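## Task

Carry plate M66 off bench mat M1 and seat it in slot 1 of plate hotel H1, and carry plate M60 into slot 3 of H1. Both must be fully home, their labelled short end facing the slot's front. Plate M90 must finish entirely on M1. Nothing may count as placed if only the gripper is holding it there at the end; open the gripper and pull the arm away before ending.

## Robot and tools

ROBOT. One four-axis SCARA arm: a vertical lift, then shoulder, elbow and wrist yaw, carrying a two-finger gripper that always stays level (it can turn about vertical but never tilt). The controlled point, end_effector_position, sits midway between the rubber pads, roughly 2-3 cm behind the fingertips. In the gripper's own axes the fingers point along +x and close along y.

FRAME. Results use the scene frame: origin on the table top beneath the arm base, +z up, +y to the left when facing along +x. Reported hand positions can be slightly wrong, worse at long reach.

execute_actions. Argument "actions": a list of actions run one after another. Each action may contain "rows", "steps" and "until". An empty list just fetches the current state and images.
- rows: 1 to 15 rows, each applied for one control step (1/30 s). A row is five numbers, each in [-1, 1]: dx, dy, dz, rz, opening.
- dx, dy, dz, rz are an offset, not a pose: they give the target relative to the gripper's measured pose at the start of that action (for a call's first action, the last pose reported in this scene), expressed in the gripper's own axes. Every row is measured from that same start, so rows do not add up; to ramp a move, make later rows larger. Scale: 1.0 equals 0.6 m for dx, dy, dz and 180 degrees for rz. Positive rz turns the gripper about its z axis from +x toward +y.
- opening is absolute, not an offset: +1 is fully open (0.140 m), -1 is closed (the pads still stand 0.066 m apart). A full close needs at least about 0.6 s.
- steps: integer 1 to 450, default 15, never fewer than the number of rows. Once the rows run out, the arm keeps heading for the last row's target and the gripper keeps its last opening, so long moves need extra steps. Each step the commanded pose is clipped to within 70 mm and 16 degrees of the measured pose.
- until: stops the action early on the first step where every condition holds; it only reads devices and does not halt motion. The only device is scanner, fields "code" (one of the listed IDs such as "m66", or "no_read") and "reads"; a value may be [comparison, value] with "=", "!=", "<", "<=", ">", ">=", and numbers must use a comparison. Any bad value or name rejects the whole call before motion.

zoom_image. Arguments "camera" ("cam_high" or "cam_wrist") and "region" [x0, y0, x1, y1] in pixels of that camera's last full 504x504 image, top-left is (0, 0), at most 504 by 504. Returns a closer, sharper crop.

finished_scene. Argument "scene" (integer 1 or 2). Ends that scene irreversibly after the last command has been held, reports success and gives the next task. Replying without any tool call ends everything remaining.

RESULT LINES. State gives end_effector_position (m) and end_effector_quat_wxyz. Joint positions lists lift (m, 0 to 0.550), shoulder (-2.000 to 2.000), elbow (-2.800 to 2.800), wrist yaw (-12.566 to 12.566) in rad, then pad gap (m). grip_measured is the measured opening on the same scale you command. "Hand target" is the pose the controller is currently steering toward. "pose unreachable" means the clearance check altered or refused the command; the arm then drifts a little and waits for new rows. A result may come back before a big move finishes, so send the remainder next. Scanner reports code (the ID read now, lower case, never wrong, or no_read) and reads (count of changes from no_read to an ID). MOTOR HOT appears at 85 °C; at 100 °C an OVER-TEMPERATURE FAULT brakes the arm until it cools. Camera images arrive as cam_high then cam_wrist.

IDENTIFYING PLATES. Lay a plate flat in nest RD with its well A1 at the nest corner labelled A1; once nothing obscures the scanner beside RD, the code shows its ID. Well A1 lies at the labelled short end, in the corner opposite the labelled long side.

HOTEL H1. Six slots, numbered from 1 at the bottom. Home means lying flat across the shelf's two prongs, short end toward the front, behind both front pins and inside the side pins.

GRIPPING. To hold something, keep commanding an opening below grip_measured: about 0.04 below is firm, less is gentler. Readings may be off by about 1 mm throughout a scene. Pads push up to about 18 N each; a fast close can squeeze harder.

CAUTIONS. Keep the elbow more than 0.4 rad away from 0 or the arm can fold and fault. Joint load limits (held weight included): lift 55.8 N, shoulder 8.37 N m, elbow 4.18 N m, wrist yaw 1.39 N m; reaching one stops the arm for 10 s and drops the rest of the call. Start moves gently by raising offsets a little each row (0.01 per row is about 0.18 m/s) so held plates don't shake loose; brief outside tugs on held or loose items can happen. Never knock or place anything off the table, and avoid drops, slips, slams and hard pushes. While you are composing a reply the robot keeps holding its last command and a held load keeps heating the motors. Short, low-effort motion is preferred.

Each tool is called after "Call:" as name([rows], argument=value, ...), one row to a line, values as JSON.

## Session

Call:
execute_actions(actions=[])

Scene clock: 0.00 s.
end_effector_position=(+0.3806, -0.1122, +0.5151) grip_measured=+1.00 end_effector_quat_wxyz=(+0.231, +0.000, +0.000, +0.973)
Joint positions: [0.51  0.209 1.601 0.866 0.14 ]
Hand target: +0.381, -0.112, +0.515; +0.231, +0.000, +0.000, +0.973
scanner: code=no_read reads=0

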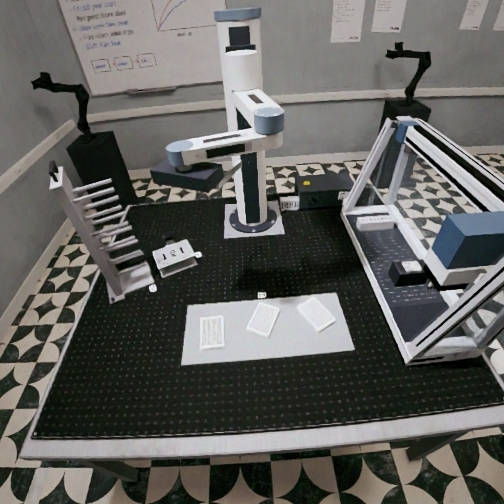

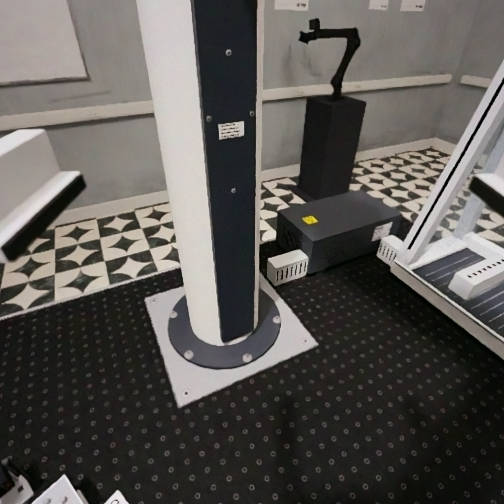

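Call:
zoom_image(camera="cam_high", region=[170, 280, 370, 380])

Call:
zoom_image(camera="cam_high", region=[40, 150, 220, 310])

Region (170, 280, 370, 380) of cam_high's 504x504 image, scaled by 2.520, with more detail than that image has.

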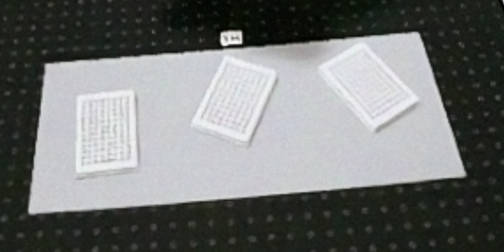

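Region (40, 150, 220, 310) of cam_high's 504x504 image, scaled by 2.800, with more detail than that image has.

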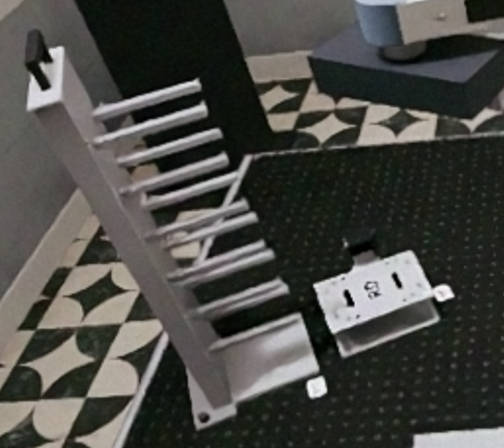

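Call:
execute_actions([
  {"rows":[[-0.133,-0.18,-0.66,-0.852,1]],"steps":90},
])

Scene clock: 10.20 s.
end_effector_position=(+0.5003, -0.0516, +0.1191) grip_measured=+1.00 end_effector_quat_wxyz=(+1.000, +0.000, +0.000, -0.000)
Joint positions: [ 0.114  0.733  0.743 -1.477  0.14 ]
Hand target: +0.500, -0.052, +0.119; +1.000, +0.000, +0.000, -0.001
Off the commanded pose: 0.000 m, 0 deg.
scanner: code=no_read reads=0
camera_calibration (this result's frames):
cam_wrist: T_world_to_cam=[[0.00354361, -0.999982, 0.00490798, -0.0446495], [-0.60303, -0.00605209, -0.797695, 0.384041], [0.79771, -0.000132943, -0.603041, -0.231427], [0, 0, 0, 1]] pos_world=[0.416358, -0.0423552, 0.167007]

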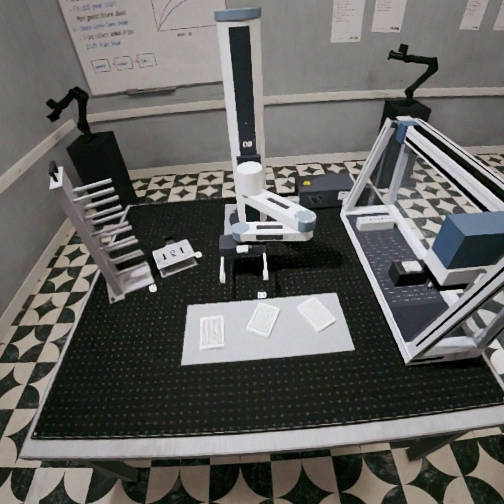

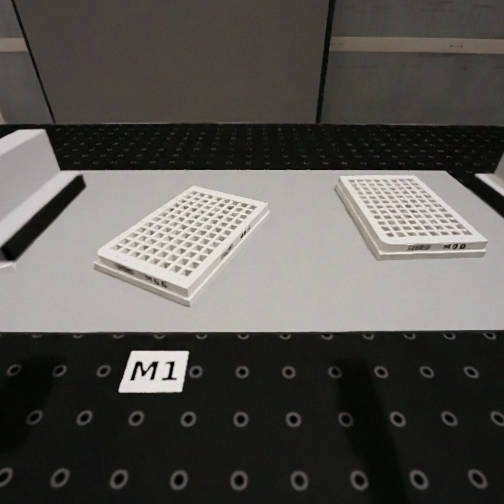

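Call:
zoom_image(camera="cam_wrist", region=[80, 160, 500, 320])

Call:
zoom_image(camera="cam_wrist", region=[380, 220, 500, 270])

Call:
zoom_image(camera="cam_wrist", region=[90, 210, 270, 310])

Region (80, 160, 500, 320) of cam_wrist's 504x504 image, scaled by 1.200, with more detail than that image has; it fills the top 192 rows of this view, and the rest is white.

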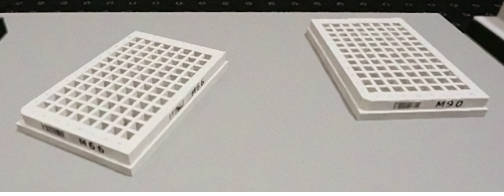

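Region (380, 220, 500, 270) of cam_wrist's 504x504 image, scaled by 4.200, with more detail than that image has; it fills the top 210 rows of this view, and the rest is white.

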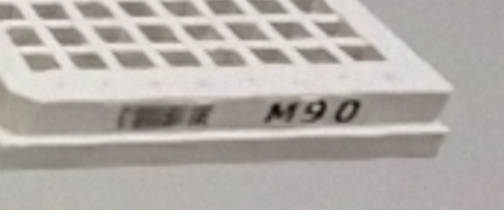

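Region (90, 210, 270, 310) of cam_wrist's 504x504 image, scaled by 2.800, with more detail than that image has.

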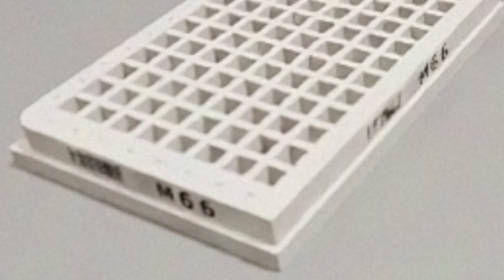

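Call:
execute_actions([
  {"rows":[[0.105,0.158,-0.1,-0.145,1]],"steps":40},
])

Scene clock: 16.07 s.
end_effector_position=(+0.5634, +0.0432, +0.0591) grip_measured=+1.00 end_effector_quat_wxyz=(+0.974, +0.000, +0.000, -0.226)
Joint positions: [ 0.054  1.261  1.141 -2.858  0.14 ]
Hand target: +0.563, +0.043, +0.059; +0.974, +0.000, +0.000, -0.226
Off the commanded pose: 0.000 m, 0 deg.
scanner: code=no_read reads=0
camera_calibration (this result's frames):
cam_wrist: T_world_to_cam=[[-0.436412, -0.899733, 0.00490798, 0.293742], [-0.544298, 0.259658, -0.797695, 0.330194], [0.716439, -0.350796, -0.603041, -0.256996], [0, 0, 0, 1]] pos_world=[0.492039, 0.0883993, 0.106973]

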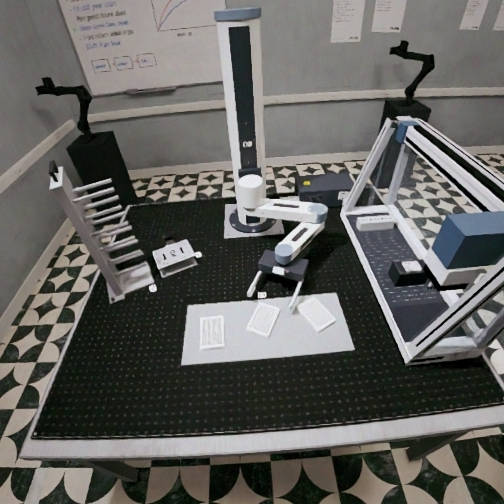

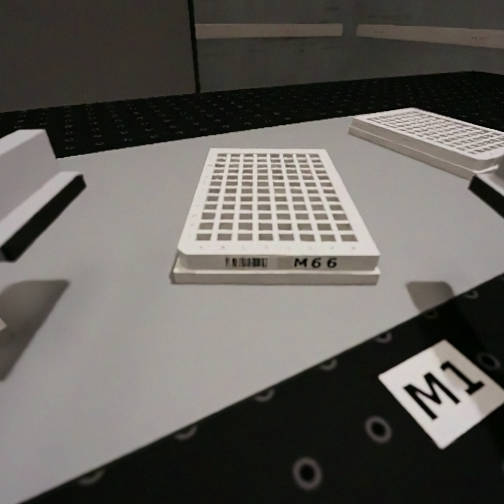

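Call:
execute_actions([
  {"rows":[[0.07,-0.003,0,0,0.4]],"steps":25},
  {"rows":[[0,0,-0.05,0,0.4]],"steps":25},
])

Scene clock: 20.93 s.
end_effector_position=(+0.6003, +0.0231, +0.0291) grip_measured=+0.40 end_effector_quat_wxyz=(+0.974, +0.000, +0.000, -0.226)
Joint positions: [ 0.024  1.105  1.276 -2.837  0.118]
Hand target: +0.600, +0.023, +0.029; +0.974, +0.000, +0.000, -0.226
Off the commanded pose: 0.000 m, 0 deg.
scanner: code=no_read reads=0
camera_calibration (this result's frames):
cam_wrist: T_world_to_cam=[[-0.436287, -0.899794, 0.00490798, 0.291847], [-0.544334, 0.259582, -0.797695, 0.3316], [0.716487, -0.350696, -0.603041, -0.308667], [0, 0, 0, 1]] pos_world=[0.528986, 0.0682766, 0.0769445]

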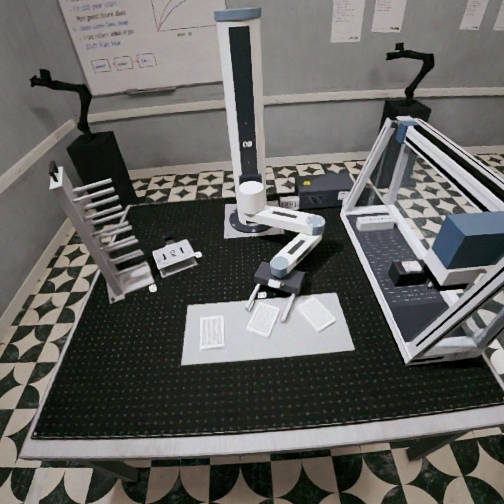

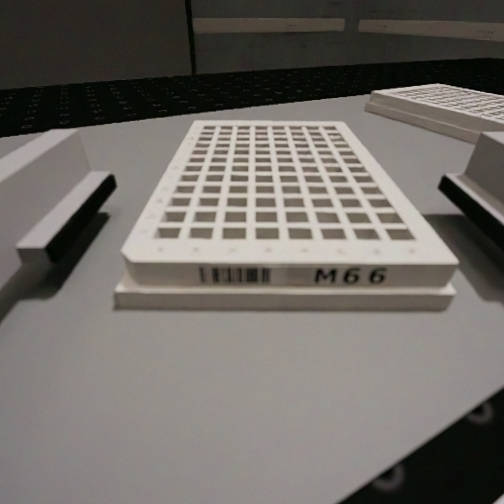

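Call:
execute_actions([
  {"rows":[[0.055,0,-0.012,0,0.0]],"steps":25},
  {"rows":[[0,0,0,0,-0.4]],"steps":15},
])

Scene clock: 25.03 s.
end_effector_position=(+0.6300, +0.0085, +0.0218) grip_measured=-0.40 end_effector_quat_wxyz=(+0.974, +0.000, +0.000, -0.226)
Joint positions: [ 0.017  0.989  1.401 -2.846  0.088]
Hand target: +0.630, +0.009, +0.022; +0.974, +0.000, +0.000, -0.226
Off the commanded pose: 0.000 m, 0 deg.
scanner: code=no_read reads=0
camera_calibration (this result's frames):
cam_wrist: T_world_to_cam=[[-0.436149, -0.899861, 0.00490798, 0.29165], [-0.544374, 0.259499, -0.797695, 0.345779], [0.716541, -0.350585, -0.603041, -0.339418], [0, 0, 0, 1]] pos_world=[0.558643, 0.0537204, 0.0697116]

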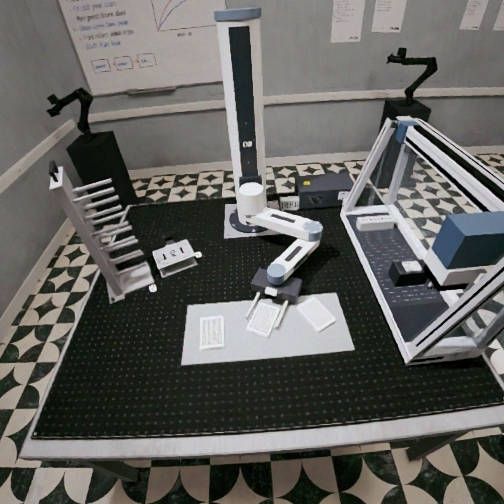

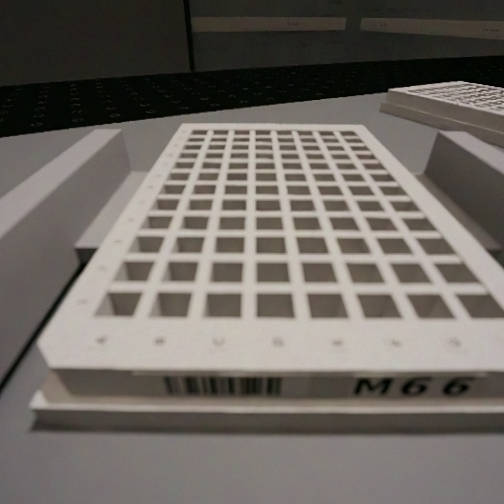

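Call:
execute_actions([
  {"rows":[[0,0,0,0,-0.48],[0,0,0,0,-0.52],[0,0,0,0,-0.56],[0,0,0,0,-0.6]],"steps":20},
  {"rows":[[0,0,0.01,0,-0.6],[0,0,0.02,0,-0.6],[0,0,0.04,0,-0.6],[0,0,0.06,0,-0.6]],"steps":20},
])

Scene clock: 27.87 s.
end_effector_position=(+0.6300, +0.0086, +0.0578) grip_measured=-0.47 end_effector_quat_wxyz=(+0.974, +0.000, +0.000, -0.226)
Joint positions: [ 0.053  0.989  1.401 -2.846  0.086]
Hand target: +0.630, +0.009, +0.058; +0.974, +0.000, +0.000, -0.226
Off the commanded pose: 0.000 m, 0 deg.
scanner: code=no_read reads=0
camera_calibration (this result's frames):
cam_wrist: T_world_to_cam=[[-0.436039, -0.899914, 0.00490798, 0.291439], [-0.544405, 0.259433, -0.797695, 0.374536], [0.716584, -0.350498, -0.603041, -0.317725], [0, 0, 0, 1]] pos_world=[0.558655, 0.0537414, 0.105734]

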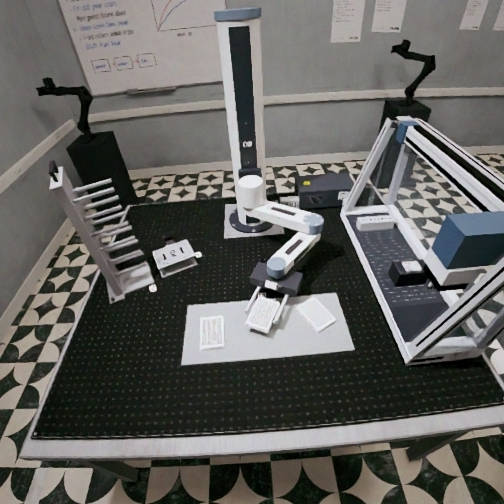

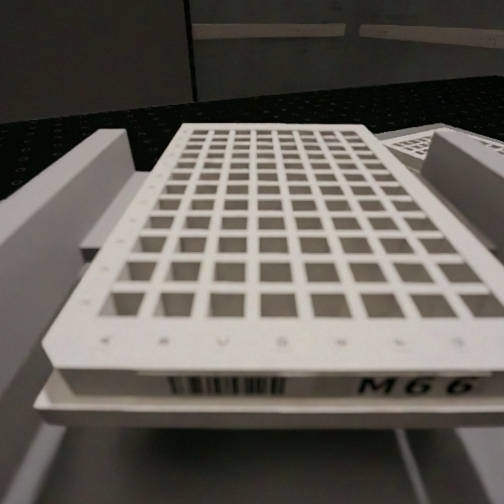

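Call:
execute_actions([
  {"rows":[[0,-0.01,0.02,0,-0.53],[-0.01,-0.02,0.05,-0.01,-0.53],[-0.015,-0.04,0.08,-0.02,-0.53],[-0.02,-0.06,0.11,-0.04,-0.53],[-0.03,-0.09,0.14,-0.06,-0.53],[-0.275,-0.728,0.15,-0.205,-0.53]],"steps":90},
])

Scene clock: 35.53 s.
end_effector_position=(+0.2898, -0.3111, +0.1478) grip_measured=-0.47 end_effector_quat_wxyz=(+0.853, +0.000, +0.000, -0.523)
Joint positions: [ 0.143 -0.299  0.747 -1.548  0.086]
Hand target: +0.290, -0.311, +0.148; +0.853, +0.000, +0.000, -0.522
Off the commanded pose: 0.000 m, 0 deg.
scanner: code=no_read reads=0
camera_calibration (this result's frames):
cam_wrist: T_world_to_cam=[[-0.889119, -0.45765, 0.00490798, 0.123859], [-0.27947, 0.534396, -0.797695, 0.352813], [0.362443, -0.710617, -0.603041, -0.14116], [0, 0, 0, 1]] pos_world=[0.259888, -0.232169, 0.195704]

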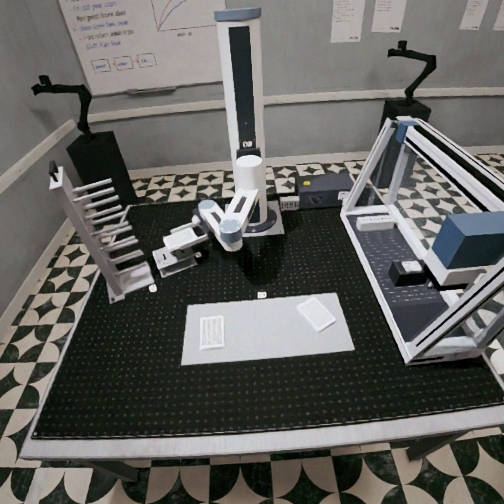

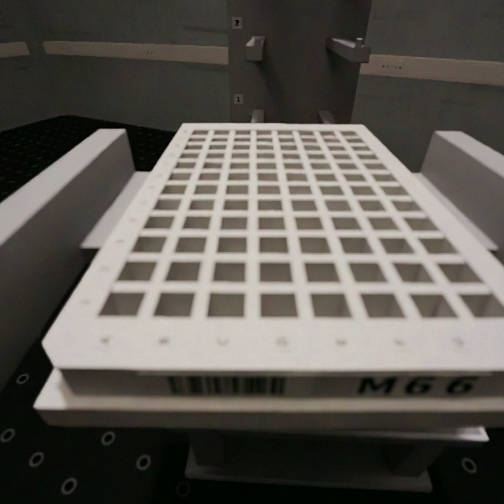

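Call:
zoom_image(camera="cam_wrist", region=[200, 0, 400, 130])

Call:
execute_actions([
  {"rows":[[0,-0.035,-0.05,0,-0.53]],"steps":25},
])

Call:
zoom_image(camera="cam_wrist", region=[200, 0, 400, 130])

Region (200, 0, 400, 130) of cam_wrist's 504x504 image, scaled by 2.520, with more detail than that image has; it fills the top 328 rows of this view, and the rest is white.

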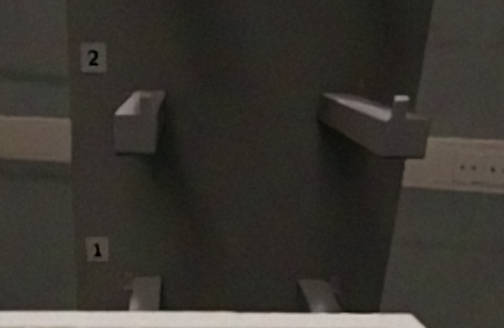

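Scene clock: 38.50 s.
end_effector_position=(+0.2710, -0.3207, +0.1178) grip_measured=-0.47 end_effector_quat_wxyz=(+0.852, +0.000, +0.000, -0.523)
Joint positions: [ 0.113 -0.408  0.769 -1.462  0.086]
Hand target: +0.271, -0.321, +0.118; +0.853, +0.000, +0.000, -0.523
Off the commanded pose: 0.000 m, 0 deg.
scanner: code=no_read reads=0
camera_calibration (this result's frames):
cam_wrist: T_world_to_cam=[[-0.889384, -0.457135, 0.00490798, 0.103146], [-0.27916, 0.534558, -0.797695, 0.328664], [0.36203, -0.710827, -0.603041, -0.159206], [0, 0, 0, 1]] pos_world=[0.241123, -0.241707, 0.165659]

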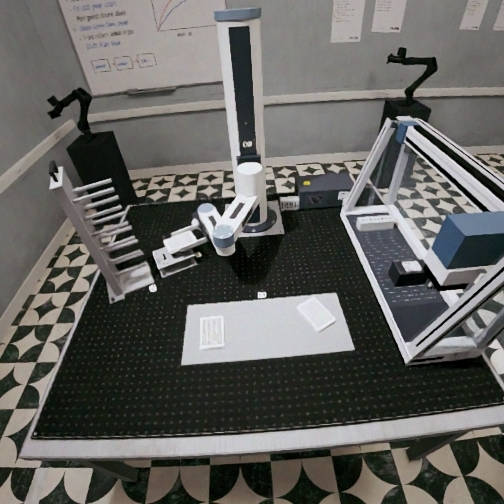

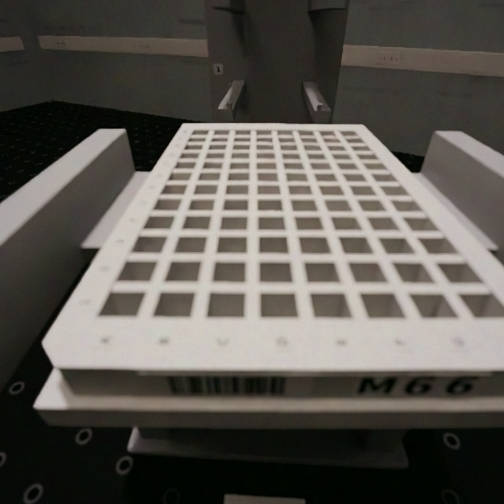

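Region (200, 0, 400, 130) of cam_wrist's 504x504 image, scaled by 2.520, with more detail than that image has; it fills the top 328 rows of this view, and the rest is white.

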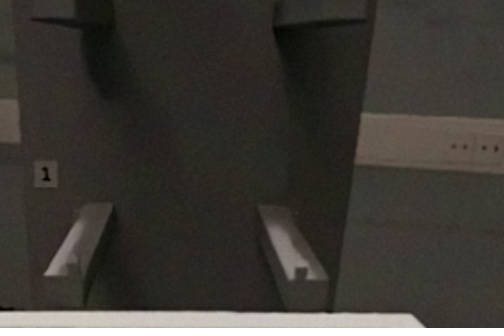

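Call:
execute_actions([
  {"rows":[[0.02,0,0.02,-0.018,-0.53],[0.04,0,0.02,-0.018,-0.53],[0.07,0,0.02,-0.018,-0.53],[0.167,-0.003,0.02,-0.018,-0.53]],"steps":35},
  {"rows":[[0.02,0,0,0,-0.53],[0.04,0,0,0,-0.53],[0.1,0,0,0,-0.53]],"steps":30},
])

Call:
zoom_image(camera="cam_high", region=[80, 190, 220, 310])

Scene clock: 45.03 s.
end_effector_position=(+0.3391, -0.4658, +0.1297) grip_measured=-0.47 end_effector_quat_wxyz=(+0.837, +0.000, +0.000, -0.546)
Joint positions: [ 0.125 -0.521  1.493 -2.129  0.086]
Hand target: +0.339, -0.466, +0.130; +0.837, +0.000, +0.000, -0.547
Off the commanded pose: 0.000 m, 0 deg.
scanner: code=no_read reads=0
camera_calibration (this result's frames):
cam_wrist: T_world_to_cam=[[-0.913524, -0.406755, 0.00490798, 0.128936], [-0.248872, 0.549313, -0.797695, 0.431397], [0.32177, -0.729935, -0.603041, -0.275041], [0, 0, 0, 1]] pos_world=[0.313649, -0.385289, 0.177629]

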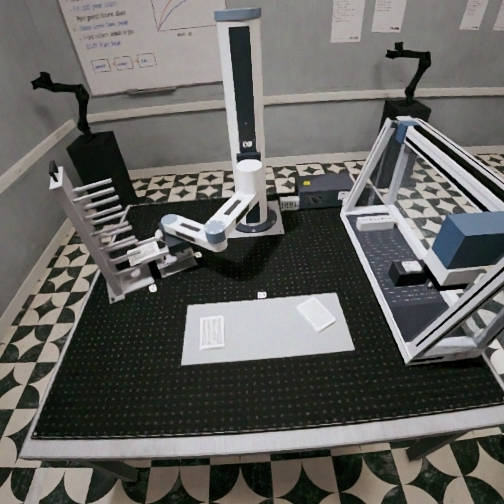

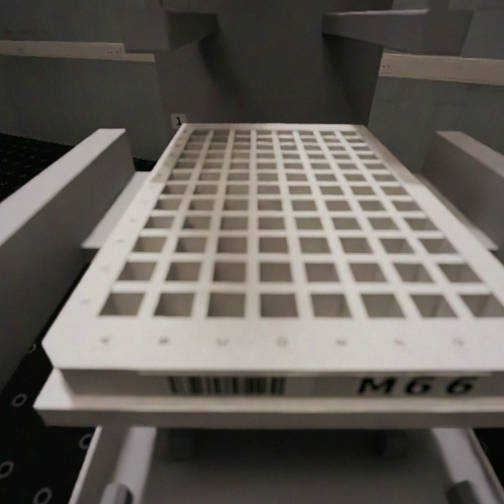

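Region (80, 190, 220, 310) of cam_high's 504x504 image, scaled by 3.600, with more detail than that image has; it fills the top 432 rows of this view, and the rest is white.

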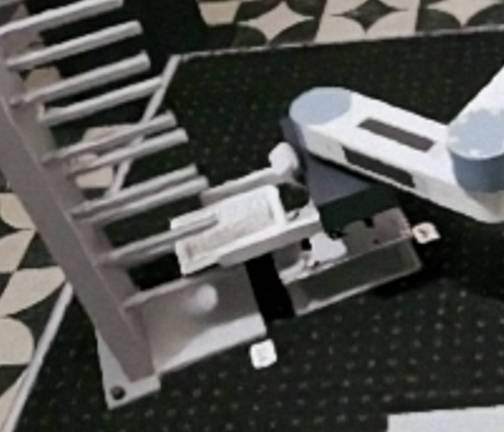

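Call:
execute_actions([
  {"rows":[[0.02,-0.002,0,0,-0.53],[0.04,-0.002,0,0,-0.53],[0.07,-0.002,0,0,-0.53],[0.115,-0.0025,-0.01,0,-0.53]],"steps":30},
])

Call:
zoom_image(camera="cam_high", region=[80, 190, 220, 310])

Scene clock: 49.17 s.
end_effector_position=(+0.3655, -0.5296, +0.1237) grip_measured=-0.47 end_effector_quat_wxyz=(+0.838, +0.000, +0.000, -0.546)
Joint positions: [ 0.119 -0.682  1.898 -2.372  0.086]
Hand target: +0.366, -0.530, +0.124; +0.837, +0.000, +0.000, -0.546
Off the commanded pose: 0.000 m, 0 deg.
scanner: code=no_read reads=0
camera_calibration (this result's frames):
cam_wrist: T_world_to_cam=[[-0.913439, -0.406946, 0.00490798, 0.127025], [-0.248987, 0.549261, -0.797695, 0.468202], [0.321923, -0.729868, -0.603041, -0.333765], [0, 0, 0, 1]] pos_world=[0.340053, -0.449077, 0.171585]

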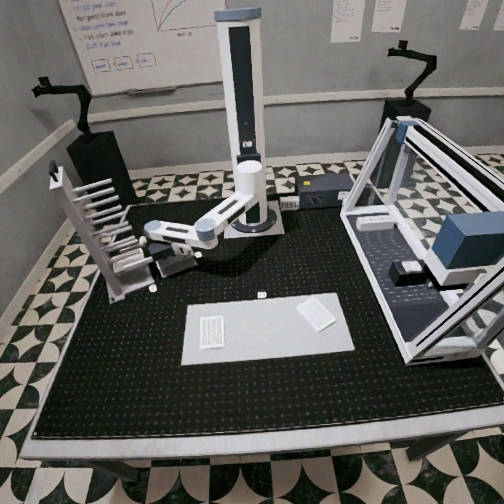

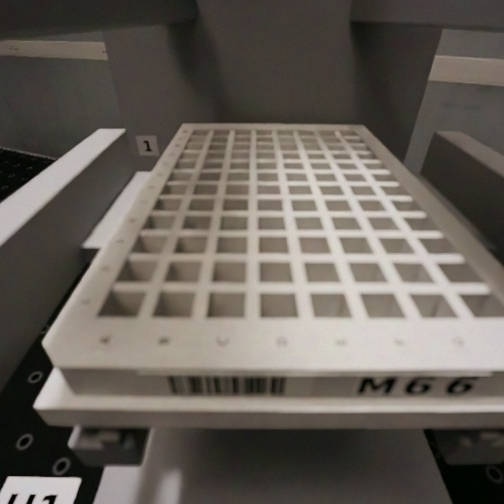

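Region (80, 190, 220, 310) of cam_high's 504x504 image, scaled by 3.600, with more detail than that image has; it fills the top 432 rows of this view, and the rest is white.

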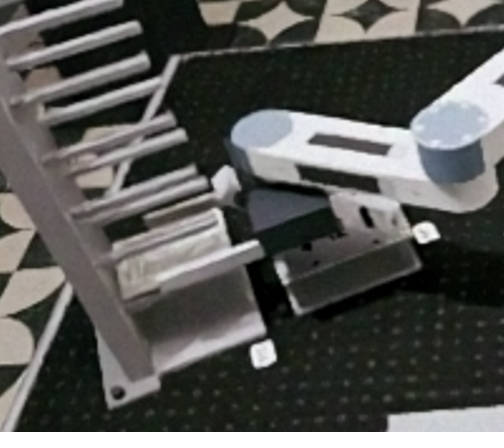

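Call:
execute_actions([
  {"rows":[[0.006,0,0,0,-0.53],[0.013,0,0,0,-0.53]],"steps":15},
  {"rows":[[0,0,-0.01,0,-0.53]],"steps":15},
])

Scene clock: 51.63 s.
end_effector_position=(+0.3675, -0.5358, +0.1177) grip_measured=-0.47 end_effector_quat_wxyz=(+0.838, +0.000, +0.000, -0.546)
Joint positions: [ 0.113 -0.702  1.942 -2.394  0.086]
Hand target: +0.368, -0.536, +0.118; +0.838, +0.000, +0.000, -0.546
Off the commanded pose: 0.000 m, 0 deg.
scanner: code=no_read reads=0
camera_calibration (this result's frames):
cam_wrist: T_world_to_cam=[[-0.912655, -0.408701, 0.00490798, 0.125115], [-0.250043, 0.548781, -0.797695, 0.467484], [0.323325, -0.729248, -0.603041, -0.342755], [0, 0, 0, 1]] pos_world=[0.341899, -0.455365, 0.1656]

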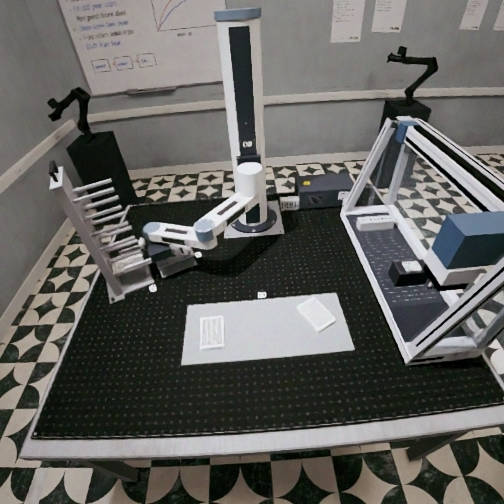

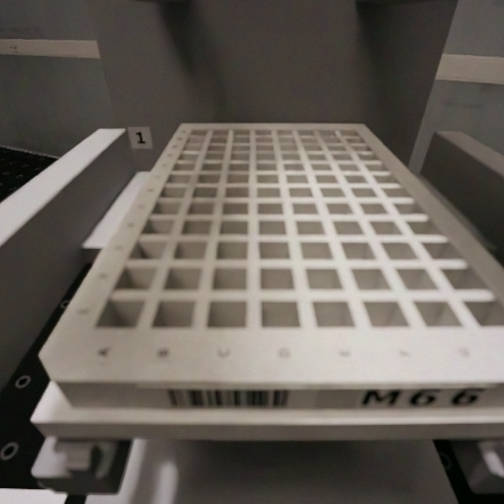

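Reached the back wall. Lower.

Call:
execute_actions([
  {"rows":[[-0.0015,0.001,-0.004,0,-0.53],[-0.0015,0.001,-0.011,0,-0.53]],"steps":15},
  {"rows":[[0,0,0,0,-0.2]],"steps":12},
  {"rows":[[-0.16,0,0.01,0,-0.2]],"steps":25},
])

Scene clock: 54.73 s.
end_effector_position=(+0.3289, -0.4470, +0.1178) grip_measured=-0.20 end_effector_quat_wxyz=(+0.838, +0.000, +0.000, -0.545)
Joint positions: [ 0.113 -0.489  1.385 -2.049  0.096]
Hand target: +0.329, -0.447, +0.118; +0.838, +0.000, +0.000, -0.545
Off the commanded pose: 0.000 m, 0 deg.
scanner: code=no_read reads=0
camera_calibration (this result's frames):
cam_wrist: T_world_to_cam=[[-0.912442, -0.409177, 0.00490798, 0.125928], [-0.250329, 0.548651, -0.797695, 0.40914], [0.323706, -0.729079, -0.603041, -0.26547], [0, 0, 0, 1]] pos_world=[0.303255, -0.366497, 0.165661]

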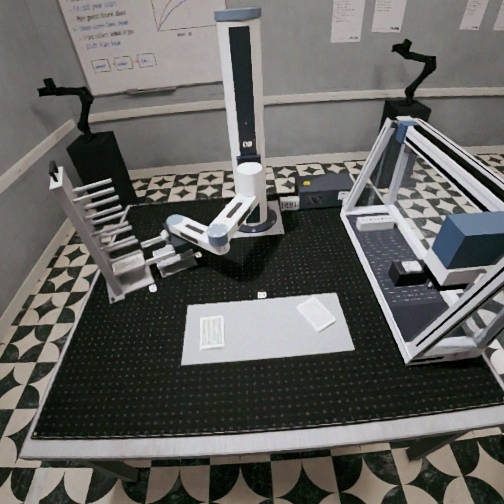

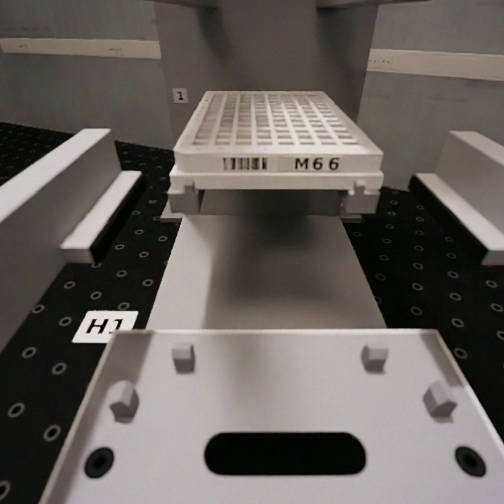

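Call:
execute_actions([
  {"rows":[[-0.267,0.428,0,0.256,1]],"steps":50},
  {"rows":[[-0.111,0.598,-0.097,0.333,1]],"steps":60},
])

Scene clock: 60.20 s.
end_effector_position=(+0.5586, +0.1637, +0.0595) grip_measured=+1.00 end_effector_quat_wxyz=(+0.940, +0.000, +0.000, +0.342)
Joint positions: [ 0.055  1.136  1.156 -1.594  0.14 ]
Hand target: +0.559, +0.164, +0.060; +0.940, +0.000, +0.000, +0.342
Off the commanded pose: 0.000 m, 0 deg.
scanner: code=no_read reads=0
camera_calibration (this result's frames):
cam_wrist: T_world_to_cam=[[0.645897, -0.763409, 0.00490798, -0.226829], [-0.457849, -0.3925, -0.797695, 0.355129], [0.610894, 0.512982, -0.603041, -0.293482], [0, 0, 0, 1]] pos_world=[0.48839, 0.116776, 0.107417]

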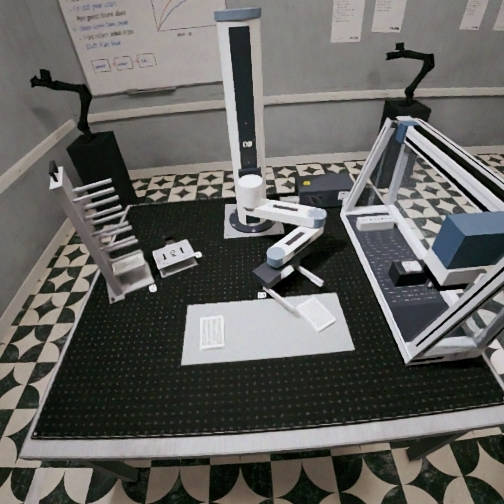

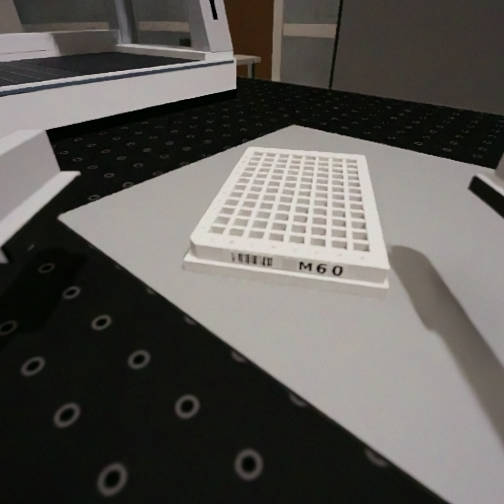

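Call:
execute_actions([
  {"rows":[[0.123,-0.025,0,-0.063,0.1]],"steps":25},
  {"rows":[[0,0,-0.063,0,0.1]],"steps":22},
  {"rows":[[0,0,0,0,-0.3]],"steps":10},
])

Scene clock: 63.93 s.
end_effector_position=(+0.6248, +0.1997, +0.0217) grip_measured=-0.30 end_effector_quat_wxyz=(+0.969, +0.000, +0.000, +0.248)
Joint positions: [ 0.017  1.13   1.485 -2.114  0.092]
Hand target: +0.625, +0.200, +0.022; +0.969, +0.000, +0.000, +0.248
Off the commanded pose: 0.000 m, 0 deg.
scanner: code=no_read reads=0
camera_calibration (this result's frames):
cam_wrist: T_world_to_cam=[[0.483552, -0.875302, 0.00490798, -0.118104], [-0.525962, -0.295036, -0.797695, 0.392489], [0.699672, 0.383146, -0.603041, -0.404732], [0, 0, 0, 1]] pos_world=[0.546724, 0.167493, 0.0695959]

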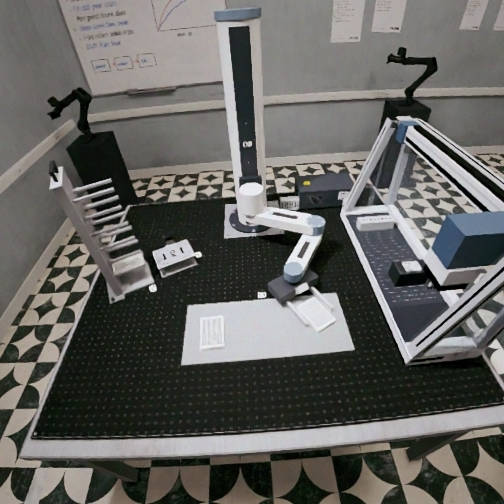

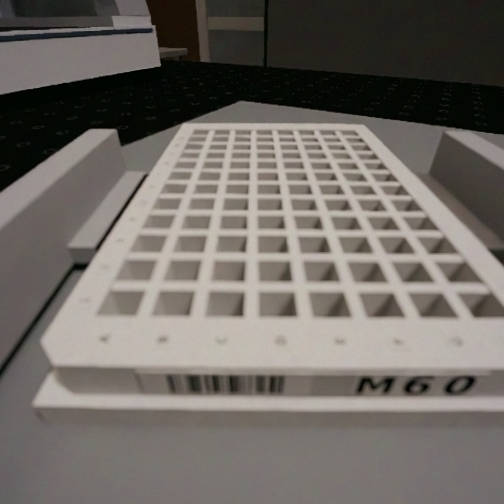

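Call:
execute_actions([
  {"rows":[[0,0,0,0,-0.4],[0,0,0,0,-0.44],[0,0,0,0,-0.48],[0,0,0,0,-0.53]],"steps":15},
  {"rows":[[0,0,0.01,0,-0.53],[0,0,0.02,0,-0.53],[0,0,0.04,0,-0.53],[-0.01,-0.01,0.07,-0.01,-0.53],[-0.03,-0.03,0.1,-0.03,-0.53],[-0.503,-0.485,0.394,-0.527,-0.53]],"steps":75},
  {"rows":[[0,-0.01,0,0,-0.53],[0,-0.03,0,0,-0.53],[0,-0.06,0,0,-0.53],[0.053,-0.428,0,0,-0.53]],"steps":50},
])

Scene clock: 71.63 s.
end_effector_position=(+0.2777, -0.3332, +0.2581) grip_measured=-0.47 end_effector_quat_wxyz=(+0.838, +0.000, +0.000, -0.546)
Joint positions: [ 0.253 -0.364  0.819 -1.611  0.086]
Hand target: +0.278, -0.333, +0.258; +0.838, +0.000, +0.000, -0.546
Off the commanded pose: 0.000 m, 0 deg.
scanner: code=no_read reads=0
camera_calibration (this result's frames):
cam_wrist: T_world_to_cam=[[-0.913222, -0.407433, 0.00490798, 0.125825], [-0.24928, 0.549128, -0.797695, 0.445728], [0.322312, -0.729696, -0.603041, -0.0811386], [0, 0, 0, 1]] pos_world=[0.252169, -0.252703, 0.306008]

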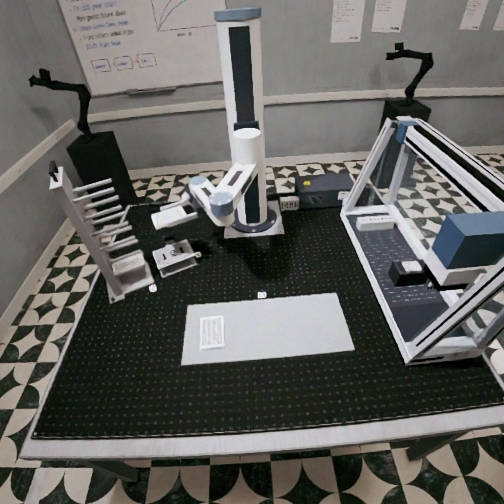

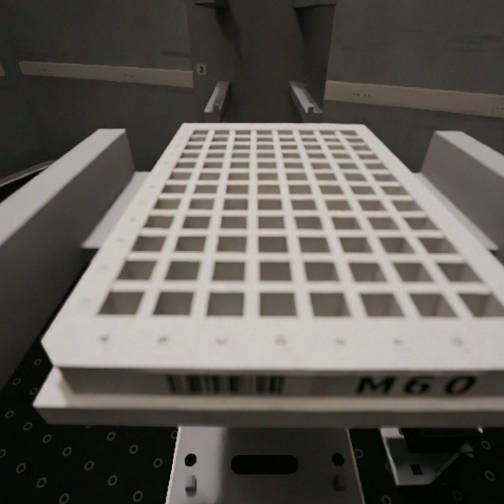

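Pitch about 0.07–0.071.

Call:
execute_actions([
  {"rows":[[0.01,0,0.015,0,-0.53],[0.03,0,0.015,0,-0.53],[0.06,0,0.015,0,-0.53],[0.2,0.001,0.015,0,-0.53]],"steps":35},
  {"rows":[[0.01,0,0,0,-0.53],[0.03,0,0,0,-0.53],[0.06,0,0,0,-0.53],[0.166,0,0,0,-0.53]],"steps":35},
  {"rows":[[0,0,-0.013,0,-0.53]],"steps":12},
])

Scene clock: 77.20 s.
end_effector_position=(+0.3676, -0.5337, +0.2592) grip_measured=-0.47 end_effector_quat_wxyz=(+0.839, +0.000, +0.000, -0.545)
Joint positions: [ 0.254 -0.695  1.929 -2.385  0.086]
Hand target: +0.367, -0.534, +0.259; +0.838, +0.000, +0.000, -0.546
Off the commanded pose: 0.001 m, 0 deg.
scanner: code=no_read reads=0
camera_calibration (this result's frames):
cam_wrist: T_world_to_cam=[[-0.911636, -0.41097, 0.00490798, 0.123818], [-0.251407, 0.548158, -0.797695, 0.579424], [0.325138, -0.728441, -0.603041, -0.256172], [0, 0, 0, 1]] pos_world=[0.34184, -0.453337, 0.307113]

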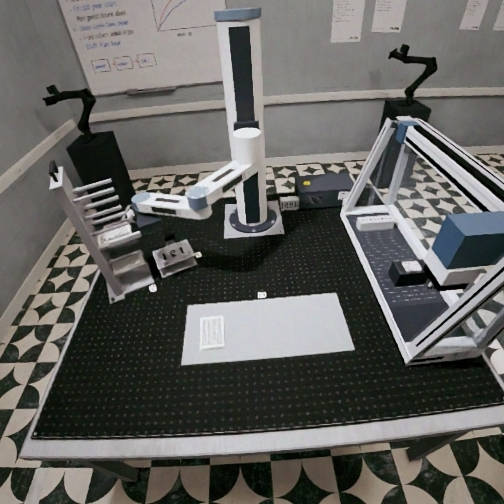

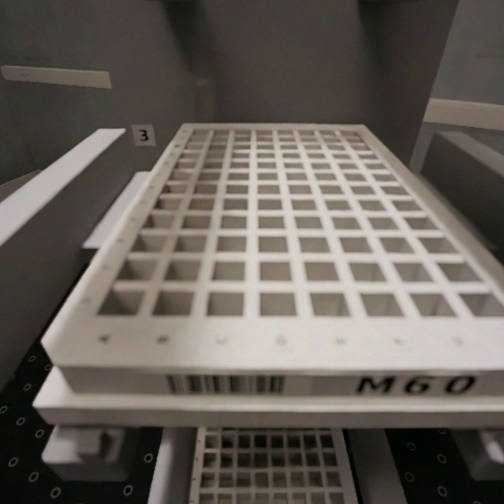

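Call:
execute_actions([
  {"rows":[[0.0005,-0.001,-0.004,-0.001,-0.53],[0.0005,-0.001,-0.009,-0.001,-0.53]],"steps":15},
  {"rows":[[0,0,0,0,-0.2]],"steps":12},
  {"rows":[[-0.2,0,0.01,0,-0.2]],"steps":25},
])

Scene clock: 80.30 s.
end_effector_position=(+0.3190, -0.4243, +0.2605) grip_measured=-0.20 end_effector_quat_wxyz=(+0.839, +0.000, +0.000, -0.545)
Joint positions: [ 0.255 -0.451  1.264 -1.965  0.096]
Hand target: +0.319, -0.424, +0.260; +0.839, +0.000, +0.000, -0.545
Off the commanded pose: 0.000 m, 0 deg.
scanner: code=no_read reads=0
camera_calibration (this result's frames):
cam_wrist: T_world_to_cam=[[-0.911828, -0.410543, 0.00490798, 0.124663], [-0.25115, 0.548275, -0.797695, 0.508149], [0.324798, -0.728593, -0.603041, -0.159813], [0, 0, 0, 1]] pos_world=[0.2932, -0.343865, 0.308362]

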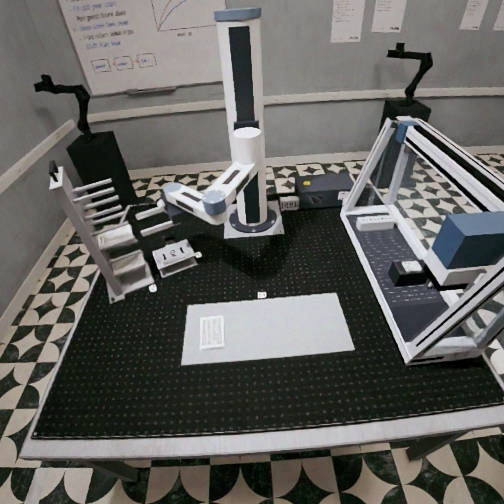

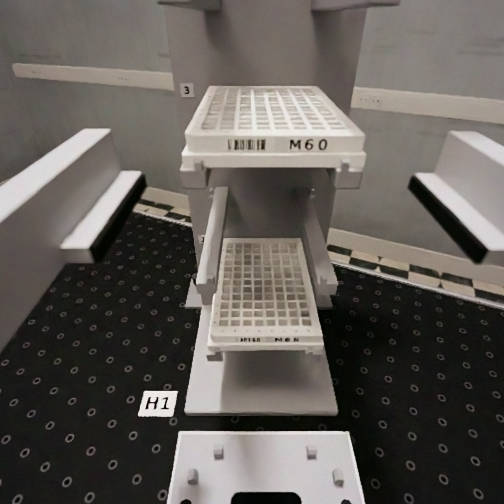

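Call:
finished_scene(scene=1)

The scene is finished: the task was done.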